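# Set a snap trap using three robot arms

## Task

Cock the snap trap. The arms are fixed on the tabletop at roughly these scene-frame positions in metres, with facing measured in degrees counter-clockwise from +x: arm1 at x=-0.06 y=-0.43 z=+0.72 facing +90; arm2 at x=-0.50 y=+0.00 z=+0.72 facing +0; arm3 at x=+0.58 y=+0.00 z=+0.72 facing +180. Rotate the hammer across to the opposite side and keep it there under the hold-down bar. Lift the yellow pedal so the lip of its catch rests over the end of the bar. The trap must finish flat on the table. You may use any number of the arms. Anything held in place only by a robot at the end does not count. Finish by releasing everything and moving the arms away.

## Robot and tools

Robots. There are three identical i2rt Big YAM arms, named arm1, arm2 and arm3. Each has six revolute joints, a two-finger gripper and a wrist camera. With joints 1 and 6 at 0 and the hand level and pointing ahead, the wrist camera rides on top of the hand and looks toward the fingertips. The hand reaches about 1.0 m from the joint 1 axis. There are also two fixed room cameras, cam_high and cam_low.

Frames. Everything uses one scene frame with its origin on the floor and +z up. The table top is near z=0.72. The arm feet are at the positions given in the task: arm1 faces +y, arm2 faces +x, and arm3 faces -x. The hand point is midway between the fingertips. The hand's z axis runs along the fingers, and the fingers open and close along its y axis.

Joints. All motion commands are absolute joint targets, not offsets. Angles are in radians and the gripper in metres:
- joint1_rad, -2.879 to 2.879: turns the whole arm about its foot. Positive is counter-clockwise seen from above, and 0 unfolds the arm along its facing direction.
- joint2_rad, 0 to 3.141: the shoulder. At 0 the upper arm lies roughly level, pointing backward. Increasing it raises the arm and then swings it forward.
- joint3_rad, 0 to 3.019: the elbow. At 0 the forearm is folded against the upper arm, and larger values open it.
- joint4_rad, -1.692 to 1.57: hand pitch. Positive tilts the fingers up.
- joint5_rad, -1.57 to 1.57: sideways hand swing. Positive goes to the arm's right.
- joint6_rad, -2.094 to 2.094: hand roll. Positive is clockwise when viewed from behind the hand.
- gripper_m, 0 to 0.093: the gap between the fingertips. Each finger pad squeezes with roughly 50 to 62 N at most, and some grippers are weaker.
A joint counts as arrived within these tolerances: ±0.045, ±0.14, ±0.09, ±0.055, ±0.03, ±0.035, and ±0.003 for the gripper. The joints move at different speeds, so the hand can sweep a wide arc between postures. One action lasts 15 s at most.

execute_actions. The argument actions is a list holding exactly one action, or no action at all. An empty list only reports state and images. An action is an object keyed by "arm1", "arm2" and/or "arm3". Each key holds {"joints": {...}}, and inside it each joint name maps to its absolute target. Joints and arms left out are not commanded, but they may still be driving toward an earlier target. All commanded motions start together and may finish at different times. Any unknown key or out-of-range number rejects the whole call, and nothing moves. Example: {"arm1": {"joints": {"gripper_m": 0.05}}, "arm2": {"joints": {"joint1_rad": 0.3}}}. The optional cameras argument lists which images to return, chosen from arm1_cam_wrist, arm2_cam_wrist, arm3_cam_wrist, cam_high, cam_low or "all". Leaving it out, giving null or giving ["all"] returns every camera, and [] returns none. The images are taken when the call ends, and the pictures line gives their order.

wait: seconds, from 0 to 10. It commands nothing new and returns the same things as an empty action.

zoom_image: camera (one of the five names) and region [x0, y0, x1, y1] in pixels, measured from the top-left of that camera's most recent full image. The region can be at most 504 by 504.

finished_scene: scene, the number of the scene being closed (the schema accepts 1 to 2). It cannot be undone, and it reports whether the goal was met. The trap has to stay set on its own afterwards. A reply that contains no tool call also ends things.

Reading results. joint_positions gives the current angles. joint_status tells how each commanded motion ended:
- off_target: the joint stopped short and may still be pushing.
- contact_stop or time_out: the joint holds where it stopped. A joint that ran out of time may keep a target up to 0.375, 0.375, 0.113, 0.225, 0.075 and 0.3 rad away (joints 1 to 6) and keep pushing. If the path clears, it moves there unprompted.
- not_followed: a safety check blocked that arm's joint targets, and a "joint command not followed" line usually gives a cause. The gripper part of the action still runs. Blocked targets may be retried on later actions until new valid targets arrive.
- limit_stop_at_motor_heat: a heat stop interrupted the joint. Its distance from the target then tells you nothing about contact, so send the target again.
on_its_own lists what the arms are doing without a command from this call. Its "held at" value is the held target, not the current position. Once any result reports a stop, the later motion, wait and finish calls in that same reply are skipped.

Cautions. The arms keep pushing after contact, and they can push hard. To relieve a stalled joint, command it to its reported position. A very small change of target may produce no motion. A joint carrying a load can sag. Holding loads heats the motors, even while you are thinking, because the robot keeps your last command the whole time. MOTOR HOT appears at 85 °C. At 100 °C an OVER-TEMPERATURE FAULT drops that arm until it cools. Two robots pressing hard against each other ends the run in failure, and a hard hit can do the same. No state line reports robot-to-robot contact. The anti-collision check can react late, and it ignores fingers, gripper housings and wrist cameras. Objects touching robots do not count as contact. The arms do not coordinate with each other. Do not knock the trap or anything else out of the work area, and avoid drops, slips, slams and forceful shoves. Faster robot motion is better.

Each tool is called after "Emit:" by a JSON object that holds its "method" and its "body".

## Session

Emit:
{"method": "execute_actions", "body": {"actions": []}}

Scene clock: 0.00 s.
Motor temperatures (°C, as the motors report them): arm1=[29 27 28 28 29 28] | arm2=[30 28 38 27 27 27] | arm3=[27 28 33 28 26 28]
arm1.joint_positions: joint1_rad=+0.008 joint2_rad=+0.429 joint3_rad=+1.477 joint4_rad=-1.542 joint5_rad=-0.011 joint6_rad=+0.004 gripper_m=+0.094
arm1.joint_status: not commanded
arm1.hand: x=-0.0585 y=-0.3153 z=+1.3636 quat_wxyz=(-0.358, +0.605, -0.610, -0.366) (m; scene frame)
arm2.joint_positions: joint1_rad=+0.012 joint2_rad=+0.426 joint3_rad=+1.479 joint4_rad=-1.548 joint5_rad=+0.013 joint6_rad=-0.015 gripper_m=+0.095
arm2.joint_status: not commanded
arm2.hand: x=-0.3895 y=-0.0094 z=+1.2918 quat_wxyz=(-0.512, -0.006, -0.859, +0.010) (m; scene frame)
arm3.joint_positions: joint1_rad=-0.005 joint2_rad=+0.449 joint3_rad=+1.476 joint4_rad=-1.547 joint5_rad=-0.006 joint6_rad=-0.002 gripper_m=+0.095
arm3.joint_status: not commanded
arm3.hand: x=+0.4561 y=-0.0048 z=+1.3201 quat_wxyz=(-0.011, -0.866, -0.018, +0.500) (m; scene frame)
pictures: arm1_cam_wrist, arm2_cam_wrist, arm3_cam_wrist, cam_high, cam_low
Images, in order (width x height): arm1_cam_wrist 616x616, arm2_cam_wrist 616x616, arm3_cam_wrist 616x616, cam_high 896x504, cam_low 896x504.

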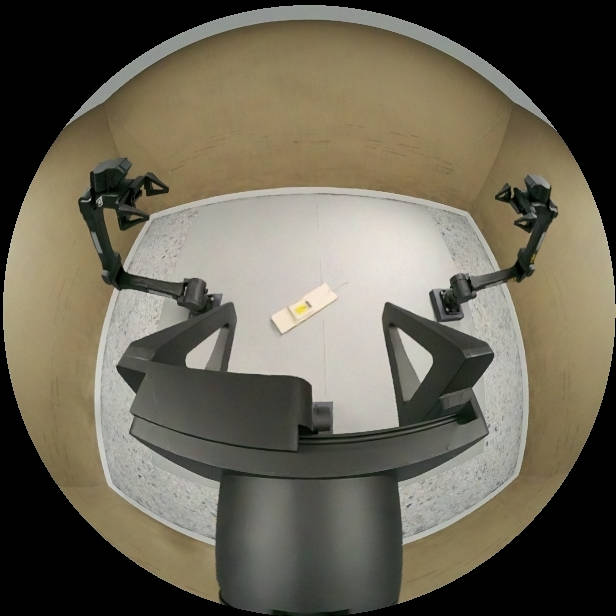

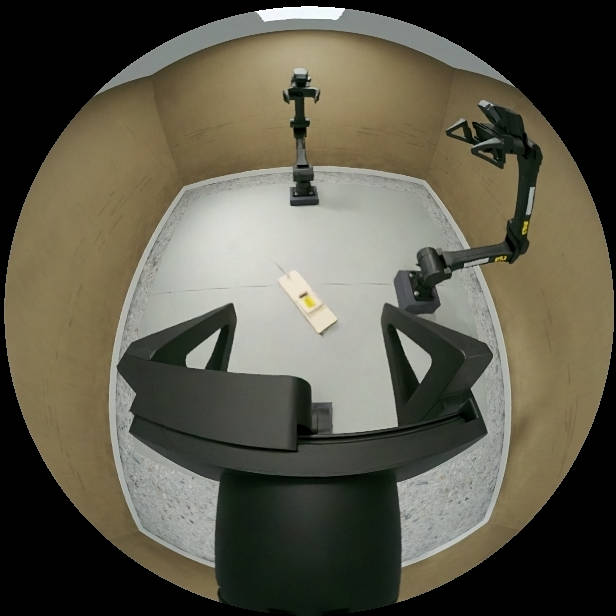

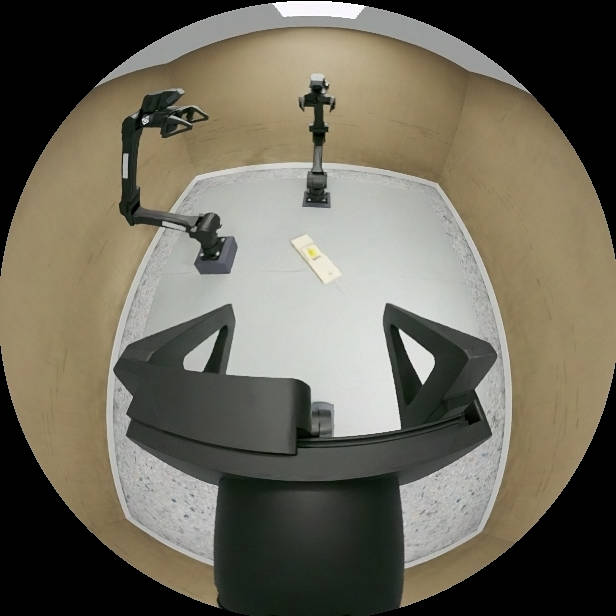

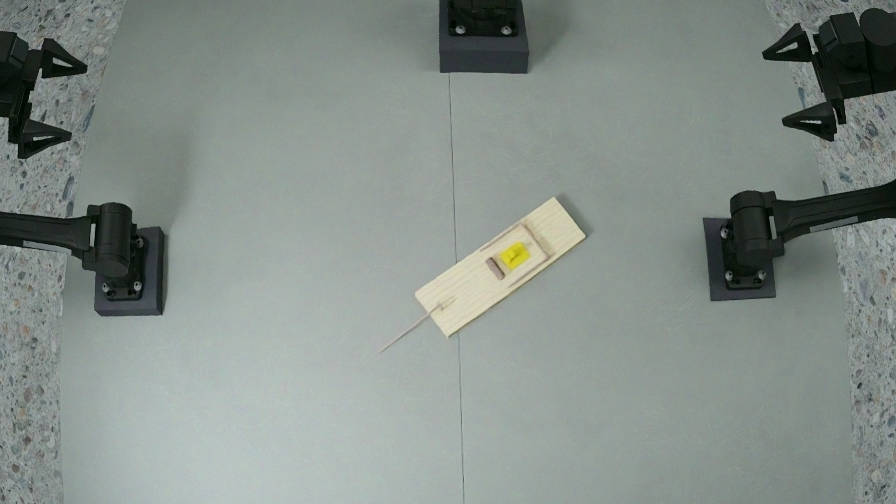

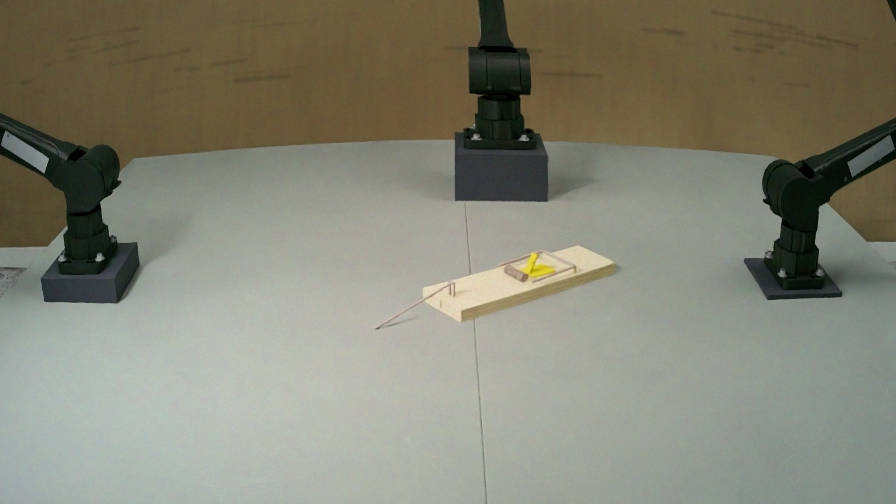

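Emit:
{"method": "zoom_image", "body": {"camera": "cam_high", "region": [370,185,600,365]}}

Emit:
{"method": "zoom_image", "body": {"camera": "cam_low", "region": [365,230,625,340]}}

Region (370, 185, 600, 365) of cam_high's 896x504 image, scaled by 2.191, with more detail than that image has; it fills the top 394 rows of this view, and the rest is white.

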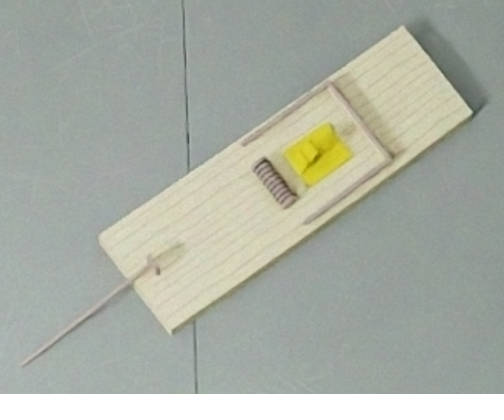

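Region (365, 230, 625, 340) of cam_low's 896x504 image, scaled by 1.938, with more detail than that image has; it fills the top 213 rows of this view, and the rest is white.

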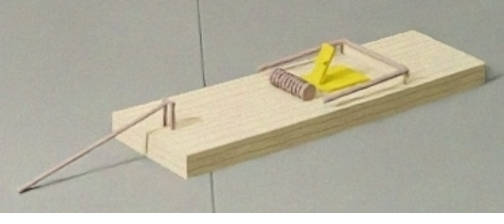

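Emit:
{"method": "zoom_image", "body": {"camera": "cam_high", "region": [470,190,600,300]}}

Emit:
{"method": "zoom_image", "body": {"camera": "cam_high", "region": [370,255,500,365]}}

Region (470, 190, 600, 300) of cam_high's 896x504 image, scaled by 3.877, with more detail than that image has; it fills the top 426 rows of this view, and the rest is white.

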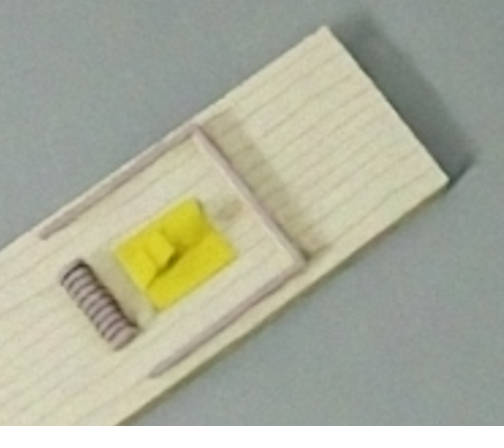

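Region (370, 255, 500, 365) of cam_high's 896x504 image, scaled by 3.877, with more detail than that image has; it fills the top 426 rows of this view, and the rest is white.

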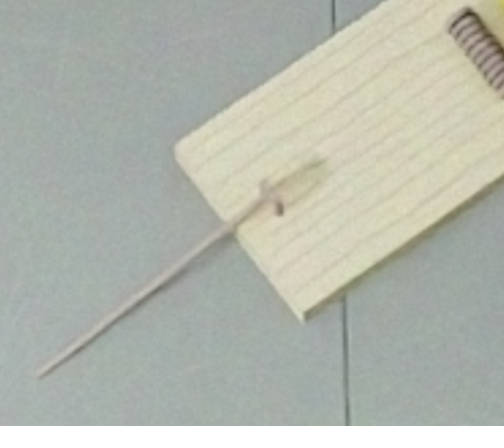

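Emit:
{"method": "zoom_image", "body": {"camera": "cam_low", "region": [490,235,620,300]}}

Region (490, 235, 620, 300) of cam_low's 896x504 image, scaled by 3.877, with more detail than that image has.

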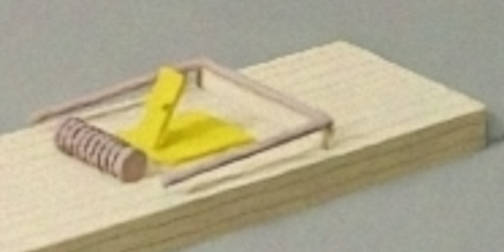

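Emit:
{"method": "execute_actions", "body": {"actions": [{"arm1":{"joints":{"joint1_rad":-0.075,"joint2_rad":1.425,"joint3_rad":0.391,"joint4_rad":0.26,"joint5_rad":-0.526,"joint6_rad":-0.478,"gripper_m":0.028}},"arm2":{"joints":{"joint1_rad":-0.505,"joint2_rad":1.242,"joint3_rad":0.454,"joint4_rad":-0.248,"joint5_rad":-0.80,"joint6_rad":-0.905,"gripper_m":0.093}},"arm3":{"joints":{"joint1_rad":-0.499,"joint2_rad":1.718,"joint3_rad":0.838,"joint4_rad":-0.151,"joint5_rad":-0.733,"joint6_rad":-0.867,"gripper_m":0.03}}}]}}

Scene clock: 121.93 s.
Motor temperatures (°C, as the motors report them): arm1=[29 27 31 28 29 28] | arm2=[30 29 40 27 27 27] | arm3=[27 28 36 28 26 28]
arm1.joint_positions: joint1_rad=-0.072 joint2_rad=+1.414 joint3_rad=+0.394 joint4_rad=+0.245 joint5_rad=-0.523 joint6_rad=-0.470 gripper_m=+0.028
arm1.joint_status: all done
arm1.hand: x=-0.1107 y=-0.0348 z=+0.8321 quat_wxyz=(-0.210, +0.793, -0.417, -0.391) (m; scene frame)
arm2.joint_positions: joint1_rad=-0.502 joint2_rad=+1.224 joint3_rad=+0.453 joint4_rad=-0.262 joint5_rad=-0.797 joint6_rad=-0.890 gripper_m=+0.093
arm2.joint_status: all done
arm2.hand: x=-0.1528 y=-0.0619 z=+0.8042 quat_wxyz=(-0.431, +0.259, -0.855, -0.128) (m; scene frame)
arm3.joint_positions: joint1_rad=-0.494 joint2_rad=+1.713 joint3_rad=+0.821 joint4_rad=-0.168 joint5_rad=-0.728 joint6_rad=-0.859 gripper_m=+0.030
arm3.joint_status: all done
arm3.hand: x=+0.0973 y=+0.1082 z=+0.7793 quat_wxyz=(-0.130, -0.869, -0.270, +0.395) (m; scene frame)
pictures: arm1_cam_wrist, arm2_cam_wrist, arm3_cam_wrist, cam_high, cam_low
Images, in order (width x height): arm1_cam_wrist 616x616, arm2_cam_wrist 616x616, arm3_cam_wrist 616x616, cam_high 896x504, cam_low 896x504.

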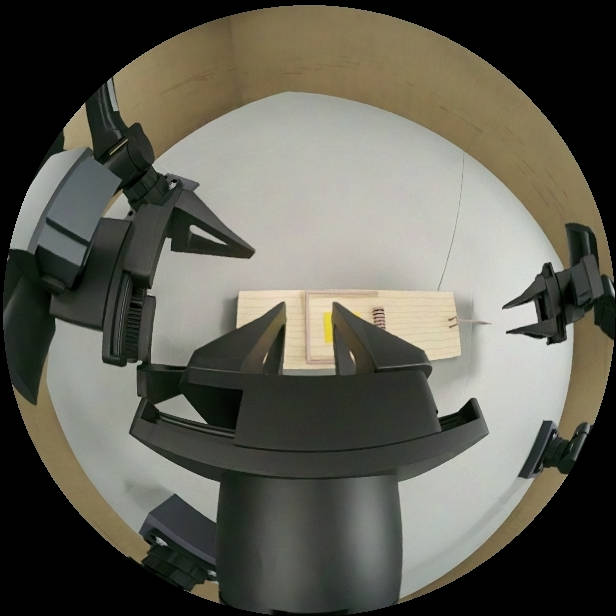

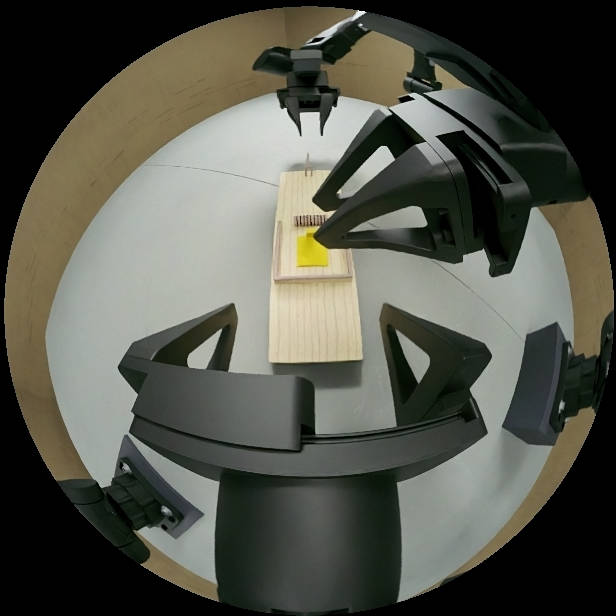

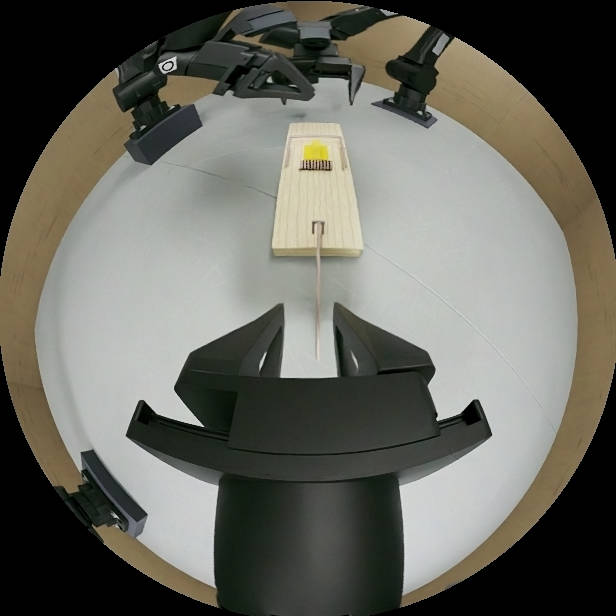

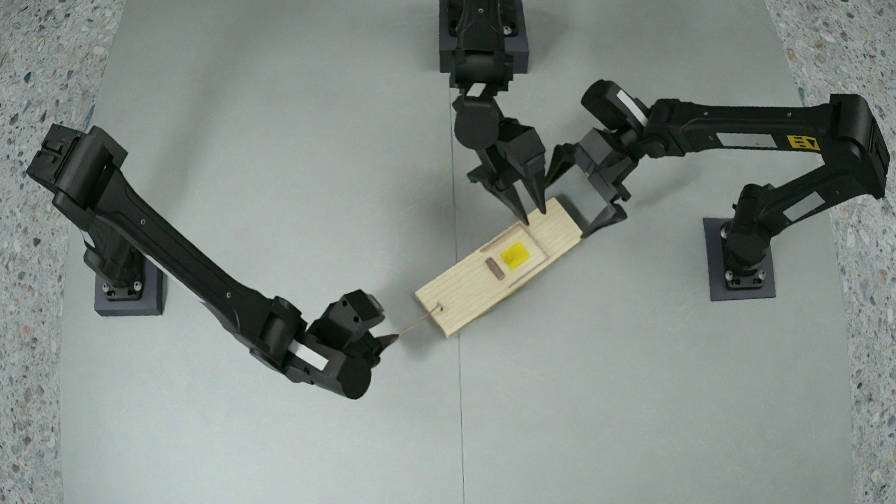

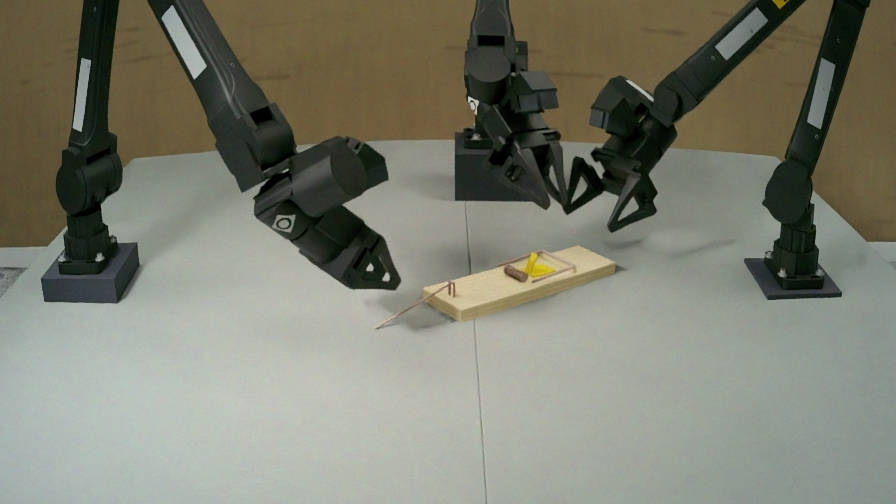

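Emit:
{"method": "zoom_image", "body": {"camera": "arm1_cam_wrist", "region": [209,250,409,400]}}

Emit:
{"method": "zoom_image", "body": {"camera": "arm2_cam_wrist", "region": [209,150,409,400]}}

Emit:
{"method": "zoom_image", "body": {"camera": "arm3_cam_wrist", "region": [209,190,409,390]}}

Region (209, 250, 409, 400) of arm1_cam_wrist's 616x616 image, scaled by 2.520, with more detail than that image has; it fills the top 378 rows of this view, and the rest is white.

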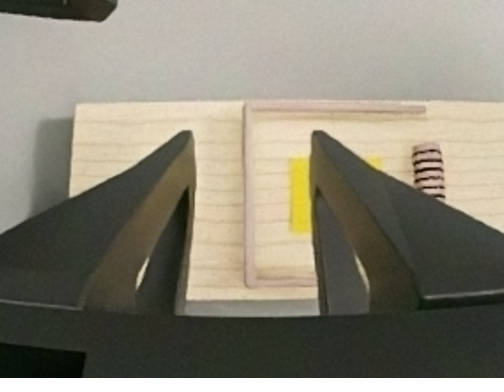

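Region (209, 150, 409, 400) of arm2_cam_wrist's 616x616 image, scaled by 2.016, with more detail than that image has; it fills the left 403 columns of this view, and the rest is white.

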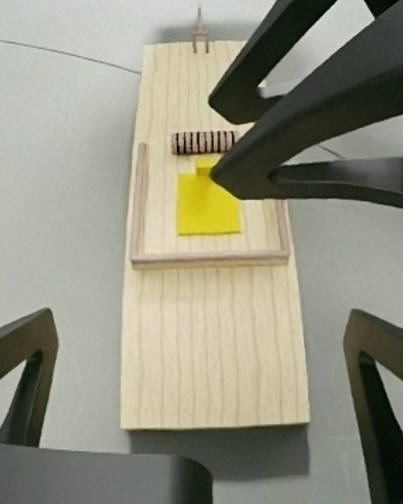

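Region (209, 190, 409, 390) of arm3_cam_wrist's 616x616 image, scaled by 2.520, with more detail than that image has.

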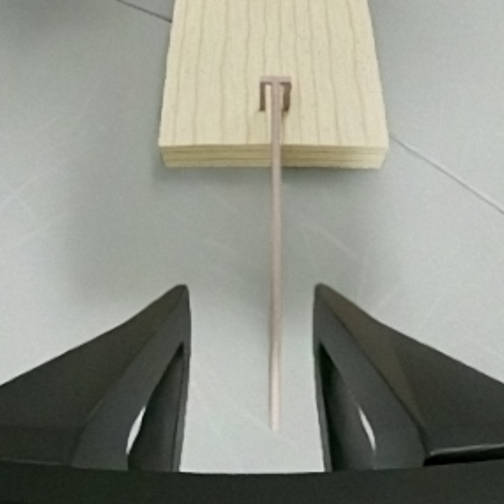

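Emit:
{"method": "zoom_image", "body": {"camera": "cam_low", "region": [490,150,670,300]}}

Emit:
{"method": "zoom_image", "body": {"camera": "cam_low", "region": [330,230,490,340]}}

Region (490, 150, 670, 300) of cam_low's 896x504 image, scaled by 2.800, with more detail than that image has.

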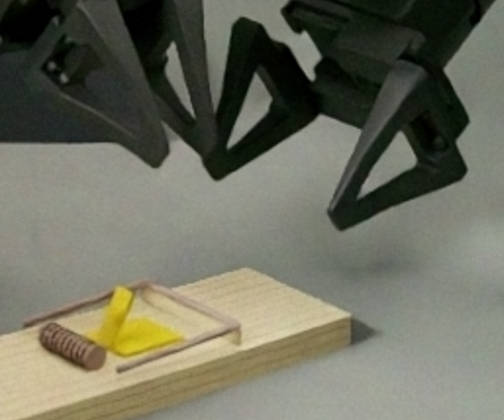

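Region (330, 230, 490, 340) of cam_low's 896x504 image, scaled by 3.150, with more detail than that image has; it fills the top 346 rows of this view, and the rest is white.

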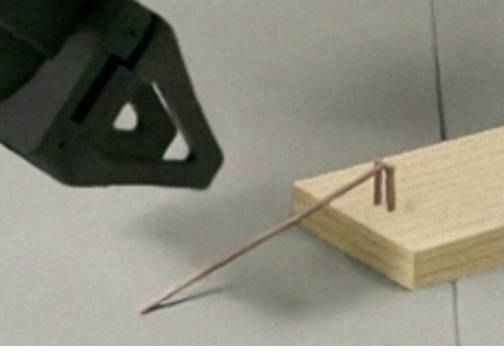

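Emit:
{"method": "execute_actions", "body": {"actions": [{"arm1":{"joints":{"joint1_rad":-0.09,"joint2_rad":1.738,"joint3_rad":0.366,"joint4_rad":0.58,"joint5_rad":-0.542,"joint6_rad":-0.49}},"arm2":{"joints":{"joint1_rad":-0.51,"joint2_rad":1.408,"joint3_rad":0.438,"joint4_rad":-0.095,"joint5_rad":-0.811,"joint6_rad":-0.932}},"arm3":{"joints":{"joint1_rad":-0.477,"joint2_rad":1.858,"joint3_rad":0.853,"joint4_rad":-0.003,"joint5_rad":-0.733,"joint6_rad":-0.86}}}]}}

Scene clock: 218.90 s.
Motor temperatures (°C, as the motors report them): arm1=[29 27 30 28 29 28] | arm2=[30 29 39 27 28 27] | arm3=[27 29 37 28 27 28]
arm1.joint_positions: joint1_rad=-0.079 joint2_rad=+1.729 joint3_rad=+0.372 joint4_rad=+0.565 joint5_rad=-0.541 joint6_rad=-0.482 gripper_m=+0.028
arm1.joint_status: all done
arm1.hand: x=-0.1113 y=-0.0384 z=+0.7613 quat_wxyz=(-0.202, +0.796, -0.414, -0.393) (m; scene frame)
arm2.joint_positions: joint1_rad=-0.502 joint2_rad=+1.397 joint3_rad=+0.439 joint4_rad=-0.108 joint5_rad=-0.809 joint6_rad=-0.918 gripper_m=+0.093
arm2.joint_status: all done
arm2.hand: x=-0.1474 y=-0.0631 z=+0.7612 quat_wxyz=(-0.425, +0.266, -0.854, -0.137) (m; scene frame)
arm3.joint_positions: joint1_rad=-0.491 joint2_rad=+1.853 joint3_rad=+0.828 joint4_rad=-0.019 joint5_rad=-0.738 joint6_rad=-0.859 gripper_m=+0.030
arm3.joint_status: all done
arm3.hand: x=+0.0873 y=+0.1104 z=+0.7320 quat_wxyz=(-0.129, -0.864, -0.274, +0.402) (m; scene frame)
pictures: arm1_cam_wrist, arm2_cam_wrist, arm3_cam_wrist, cam_high, cam_low
Images, in order (width x height): arm1_cam_wrist 616x616, arm2_cam_wrist 616x616, arm3_cam_wrist 616x616, cam_high 896x504, cam_low 896x504.

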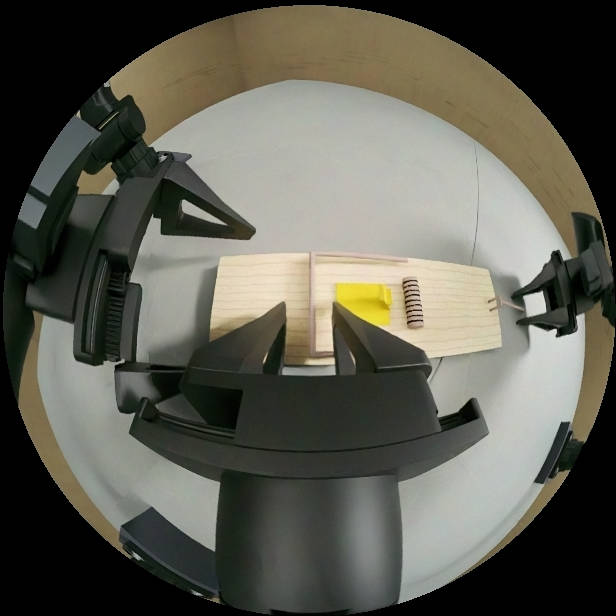

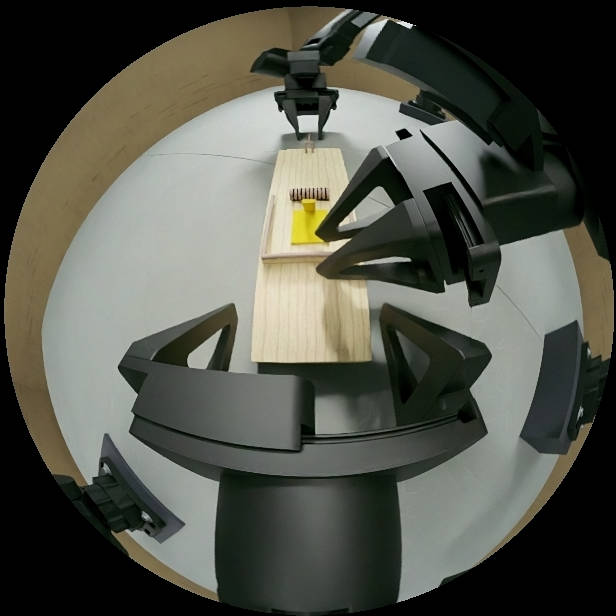

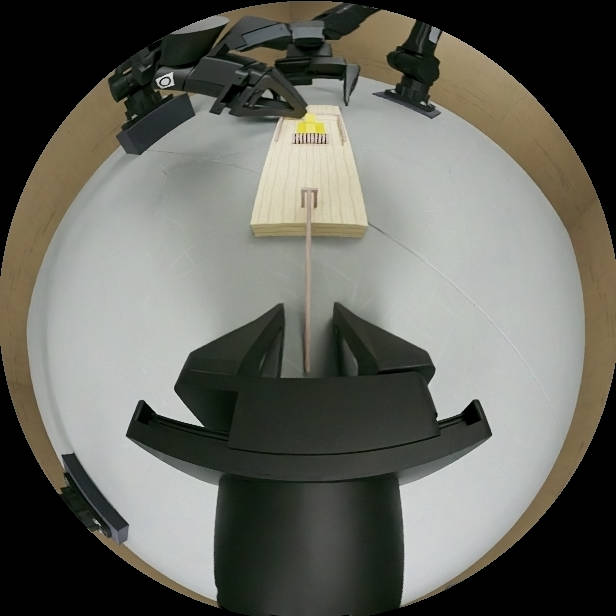

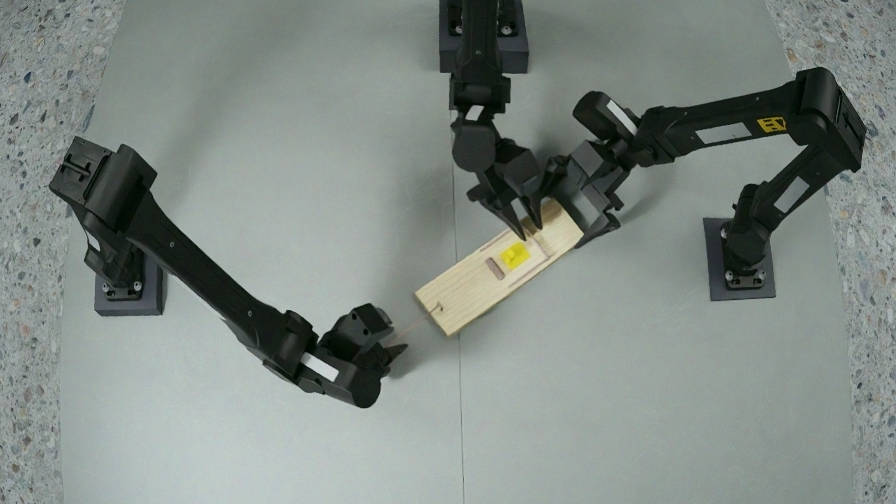

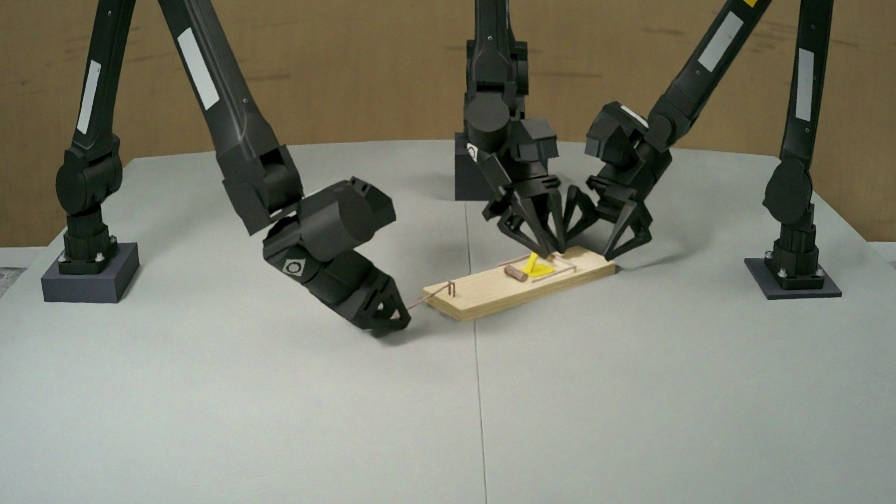

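Emit:
{"method": "zoom_image", "body": {"camera": "cam_low", "region": [490,190,660,300]}}

Emit:
{"method": "zoom_image", "body": {"camera": "cam_low", "region": [350,260,480,350]}}

Emit:
{"method": "zoom_image", "body": {"camera": "arm2_cam_wrist", "region": [209,180,409,380]}}

Emit:
{"method": "zoom_image", "body": {"camera": "arm1_cam_wrist", "region": [209,230,409,380]}}

Region (490, 190, 660, 300) of cam_low's 896x504 image, scaled by 2.965, with more detail than that image has; it fills the top 326 rows of this view, and the rest is white.

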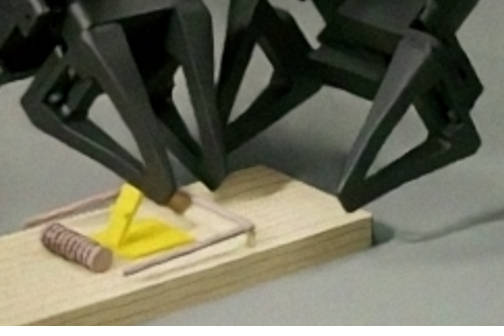

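Region (350, 260, 480, 350) of cam_low's 896x504 image, scaled by 3.877, with more detail than that image has; it fills the top 349 rows of this view, and the rest is white.

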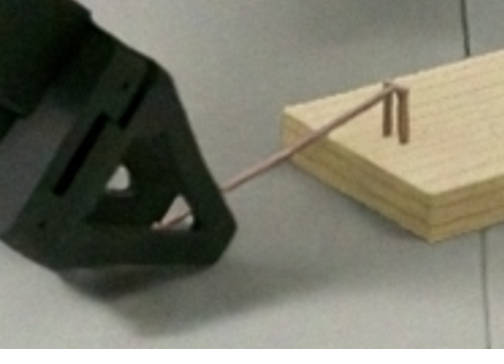

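Region (209, 180, 409, 380) of arm2_cam_wrist's 616x616 image, scaled by 2.520, with more detail than that image has.

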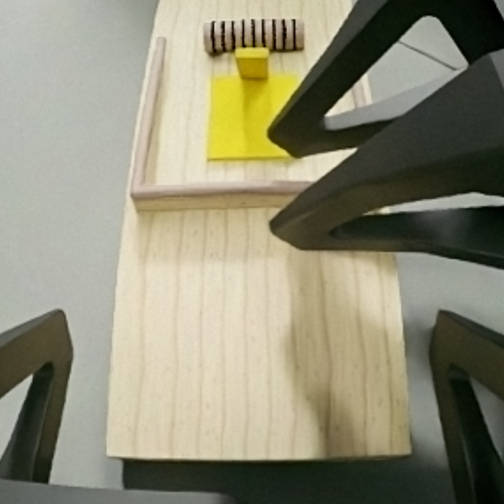

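Region (209, 230, 409, 380) of arm1_cam_wrist's 616x616 image, scaled by 2.520, with more detail than that image has; it fills the top 378 rows of this view, and the rest is white.

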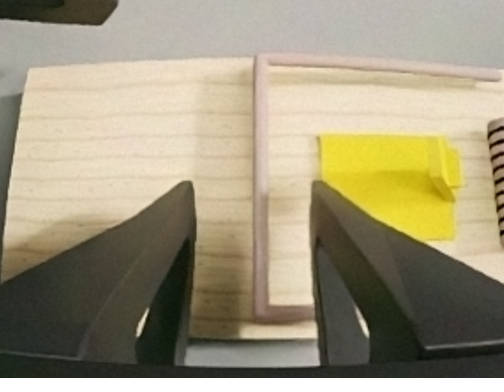

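Emit:
{"method": "execute_actions", "body": {"actions": [{"arm1":{"joints":{"joint1_rad":-0.098,"joint2_rad":1.762,"joint4_rad":0.604}},"arm2":{"joints":{"joint2_rad":1.501,"joint4_rad":-0.016}},"arm3":{"joints":{"joint1_rad":-0.514,"joint2_rad":1.836,"joint3_rad":0.828,"gripper_m":0.02}}}], "cameras": ["arm1_cam_wrist","arm2_cam_wrist","arm3_cam_wrist","cam_low"]}}

Emit:
{"method": "zoom_image", "body": {"camera": "cam_low", "region": [490,190,660,300]}}

Emit:
{"method": "zoom_image", "body": {"camera": "cam_low", "region": [350,260,480,350]}}

Scene clock: 269.53 s.
Motor temperatures (°C, as the motors report them): arm1=[29 28 29 28 29 28] | arm2=[30 29 38 27 28 27] | arm3=[27 30 37 28 27 28]
arm1.joint_positions: joint1_rad=-0.087 joint2_rad=+1.743 joint3_rad=+0.372 joint4_rad=+0.589 joint5_rad=-0.541 joint6_rad=-0.482 gripper_m=+0.028
arm1.joint_status: all done
arm1.hand: x=-0.1080 y=-0.0367 z=+0.7600 quat_wxyz=(-0.207, +0.794, -0.415, -0.393) (m; scene frame)
arm2.joint_positions: joint1_rad=-0.502 joint2_rad=+1.486 joint3_rad=+0.439 joint4_rad=-0.029 joint5_rad=-0.809 joint6_rad=-0.918 gripper_m=+0.093
arm2.joint_status: all done
arm2.hand: x=-0.1441 y=-0.0647 z=+0.7405 quat_wxyz=(-0.422, +0.265, -0.855, -0.141) (m; scene frame)
arm3.joint_positions: joint1_rad=-0.500 joint2_rad=+1.853 joint3_rad=+0.828 joint4_rad=-0.019 joint5_rad=-0.737 joint6_rad=-0.859 gripper_m=+0.020
arm3.joint_status: all done
arm3.hand: x=+0.0883 y=+0.1147 z=+0.7319 quat_wxyz=(-0.127, -0.865, -0.270, +0.403) (m; scene frame)
pictures: arm1_cam_wrist, arm2_cam_wrist, arm3_cam_wrist, cam_low
Images, in order (width x height): arm1_cam_wrist 616x616, arm2_cam_wrist 616x616, arm3_cam_wrist 616x616, cam_low 896x504.

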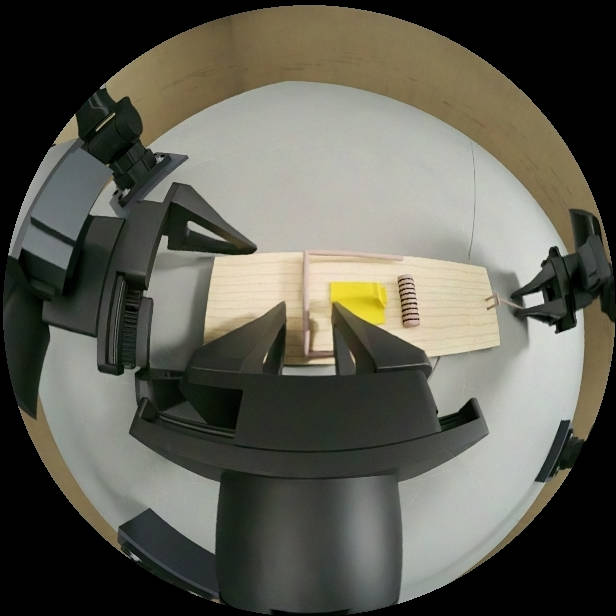

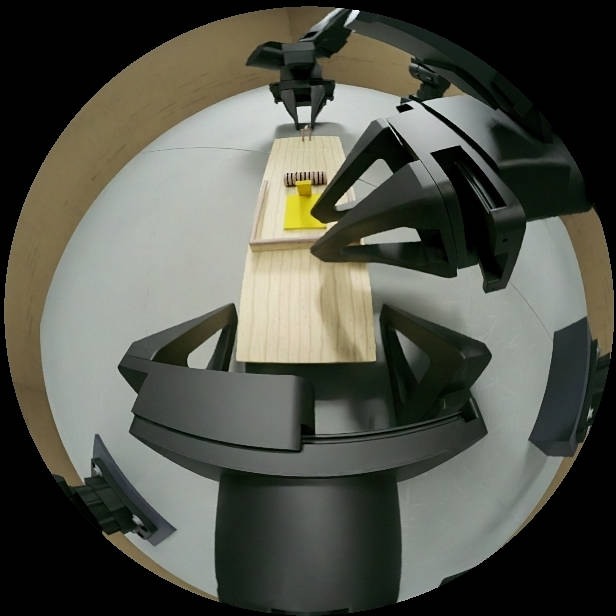

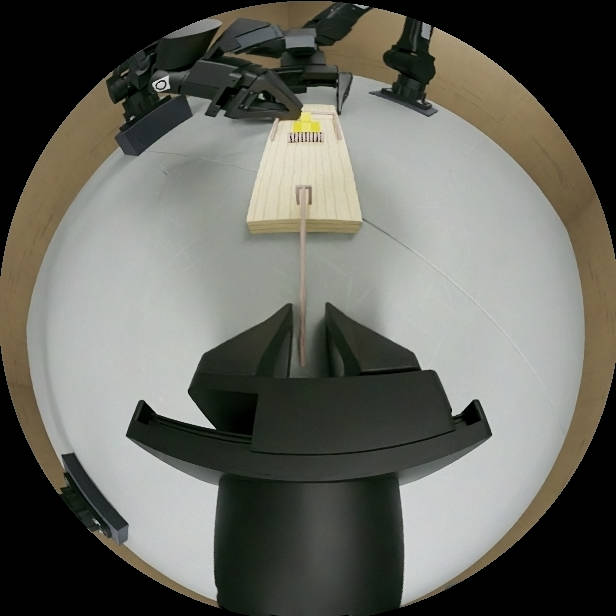

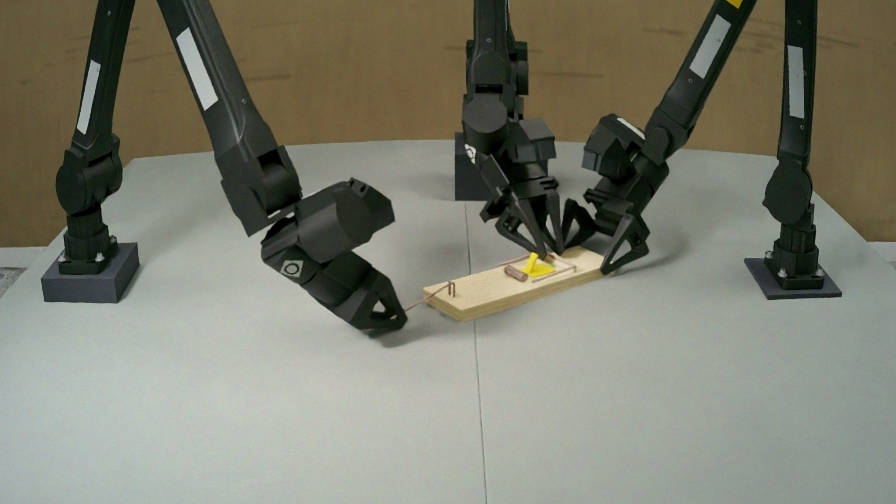

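Region (490, 190, 660, 300) of cam_low's 896x504 image, scaled by 2.965, with more detail than that image has; it fills the top 326 rows of this view, and the rest is white.

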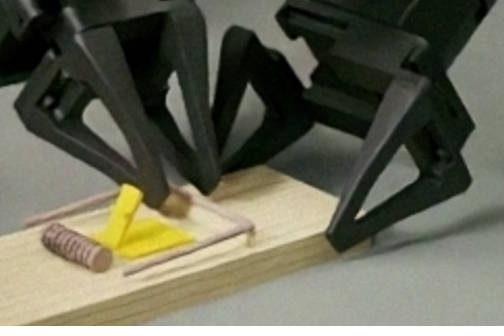

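Region (350, 260, 480, 350) of cam_low's 896x504 image, scaled by 3.877, with more detail than that image has; it fills the top 349 rows of this view, and the rest is white.

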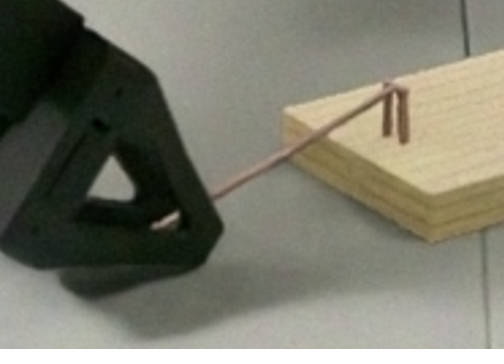

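Emit:
{"method": "zoom_image", "body": {"camera": "arm2_cam_wrist", "region": [230,160,400,290]}}

Emit:
{"method": "zoom_image", "body": {"camera": "arm1_cam_wrist", "region": [209,230,409,380]}}

Region (230, 160, 400, 290) of arm2_cam_wrist's 616x616 image, scaled by 2.965, with more detail than that image has; it fills the top 385 rows of this view, and the rest is white.

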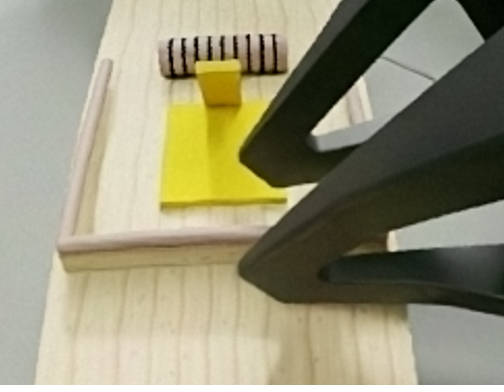

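Region (209, 230, 409, 380) of arm1_cam_wrist's 616x616 image, scaled by 2.520, with more detail than that image has; it fills the top 378 rows of this view, and the rest is white.

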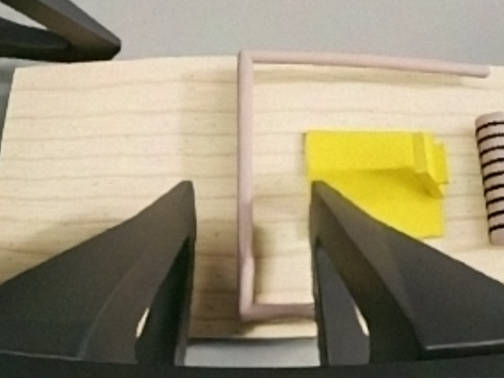

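Emit:
{"method": "execute_actions", "body": {"actions": [{"arm1":{"joints":{"joint2_rad":1.707,"joint3_rad":0.44,"joint4_rad":0.38,"joint5_rad":-0.559,"gripper_m":0.02}},"arm2":{"joints":{"gripper_m":0.081}},"arm3":{"joints":{"joint5_rad":-0.764,"joint6_rad":-0.882,"gripper_m":0.0026}}}], "cameras": ["arm1_cam_wrist","arm2_cam_wrist","arm3_cam_wrist","cam_low"]}}

Emit:
{"method": "zoom_image", "body": {"camera": "cam_low", "region": [490,190,660,300]}}

Emit:
{"method": "zoom_image", "body": {"camera": "cam_low", "region": [350,260,480,350]}}

Scene clock: 315.97 s.
Motor temperatures (°C, as the motors report them): arm1=[29 28 29 28 29 28] | arm2=[30 29 37 27 28 27] | arm3=[27 30 36 28 27 28]
arm1.joint_positions: joint1_rad=-0.087 joint2_rad=+1.711 joint3_rad=+0.428 joint4_rad=+0.393 joint5_rad=-0.557 joint6_rad=-0.483 gripper_m=+0.020
arm1.joint_status: all done
arm1.hand: x=-0.1101 y=-0.0337 z=+0.7575 quat_wxyz=(-0.159, +0.801, -0.433, -0.381) (m; scene frame)
arm2.joint_positions: joint1_rad=-0.502 joint2_rad=+1.486 joint3_rad=+0.439 joint4_rad=-0.029 joint5_rad=-0.810 joint6_rad=-0.919 gripper_m=+0.081
arm2.joint_status: all done
arm2.hand: x=-0.1441 y=-0.0647 z=+0.7405 quat_wxyz=(-0.422, +0.265, -0.855, -0.141) (m; scene frame)
arm3.joint_positions: joint1_rad=-0.500 joint2_rad=+1.853 joint3_rad=+0.828 joint4_rad=-0.019 joint5_rad=-0.757 joint6_rad=-0.868 gripper_m=+0.003
arm3.joint_status: all done
arm3.hand: x=+0.0883 y=+0.1122 z=+0.7339 quat_wxyz=(-0.133, -0.860, -0.276, +0.408) (m; scene frame)
pictures: arm1_cam_wrist, arm2_cam_wrist, arm3_cam_wrist, cam_low
Images, in order (width x height): arm1_cam_wrist 616x616, arm2_cam_wrist 616x616, arm3_cam_wrist 616x616, cam_low 896x504.

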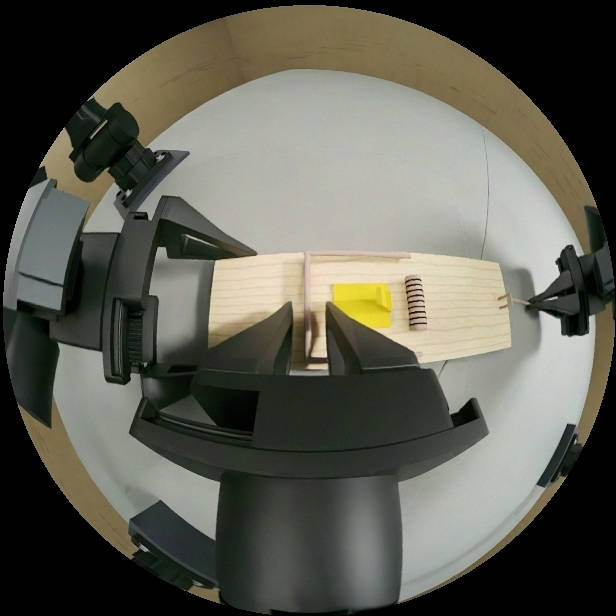

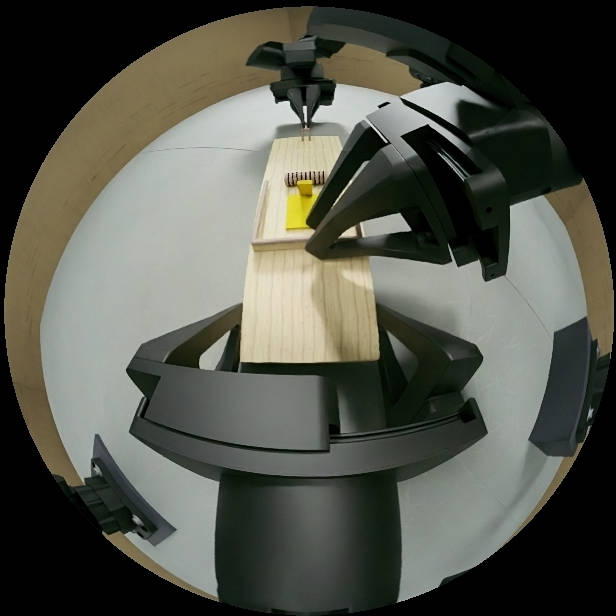

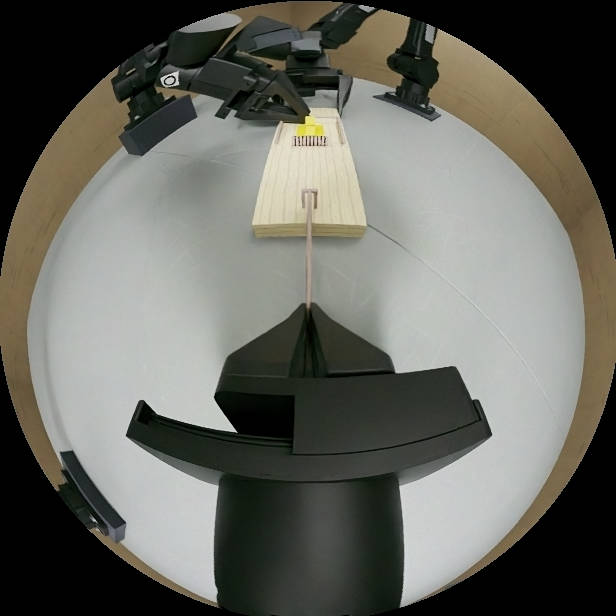

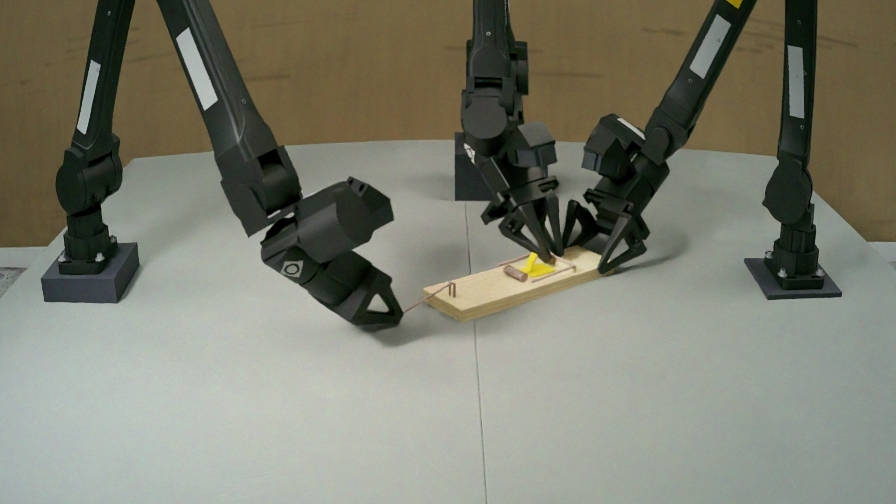

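Region (490, 190, 660, 300) of cam_low's 896x504 image, scaled by 2.965, with more detail than that image has; it fills the top 326 rows of this view, and the rest is white.

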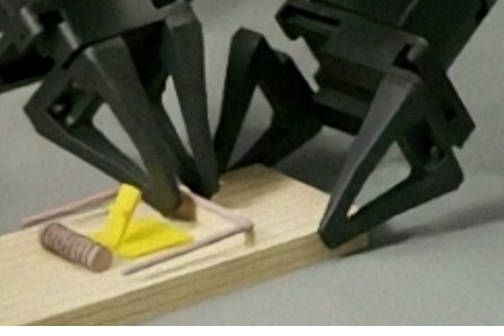

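Region (350, 260, 480, 350) of cam_low's 896x504 image, scaled by 3.877, with more detail than that image has; it fills the top 349 rows of this view, and the rest is white.

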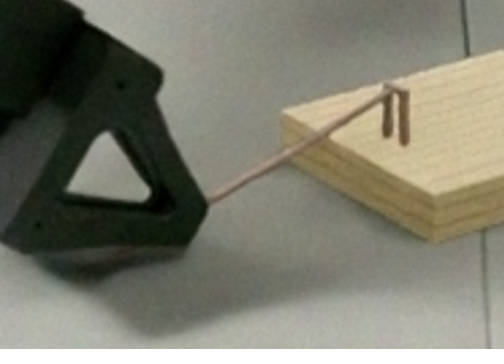

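Emit:
{"method": "zoom_image", "body": {"camera": "arm1_cam_wrist", "region": [209,230,409,380]}}

Emit:
{"method": "zoom_image", "body": {"camera": "arm2_cam_wrist", "region": [220,160,400,370]}}

Region (209, 230, 409, 380) of arm1_cam_wrist's 616x616 image, scaled by 2.520, with more detail than that image has; it fills the top 378 rows of this view, and the rest is white.

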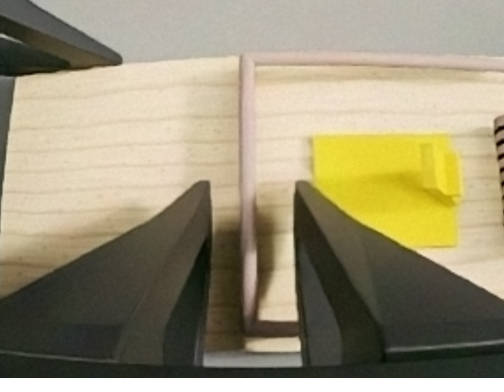

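Region (220, 160, 400, 370) of arm2_cam_wrist's 616x616 image, scaled by 2.400, with more detail than that image has; it fills the left 432 columns of this view, and the rest is white.

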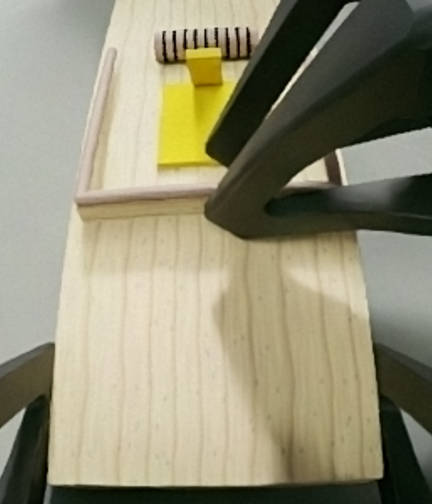

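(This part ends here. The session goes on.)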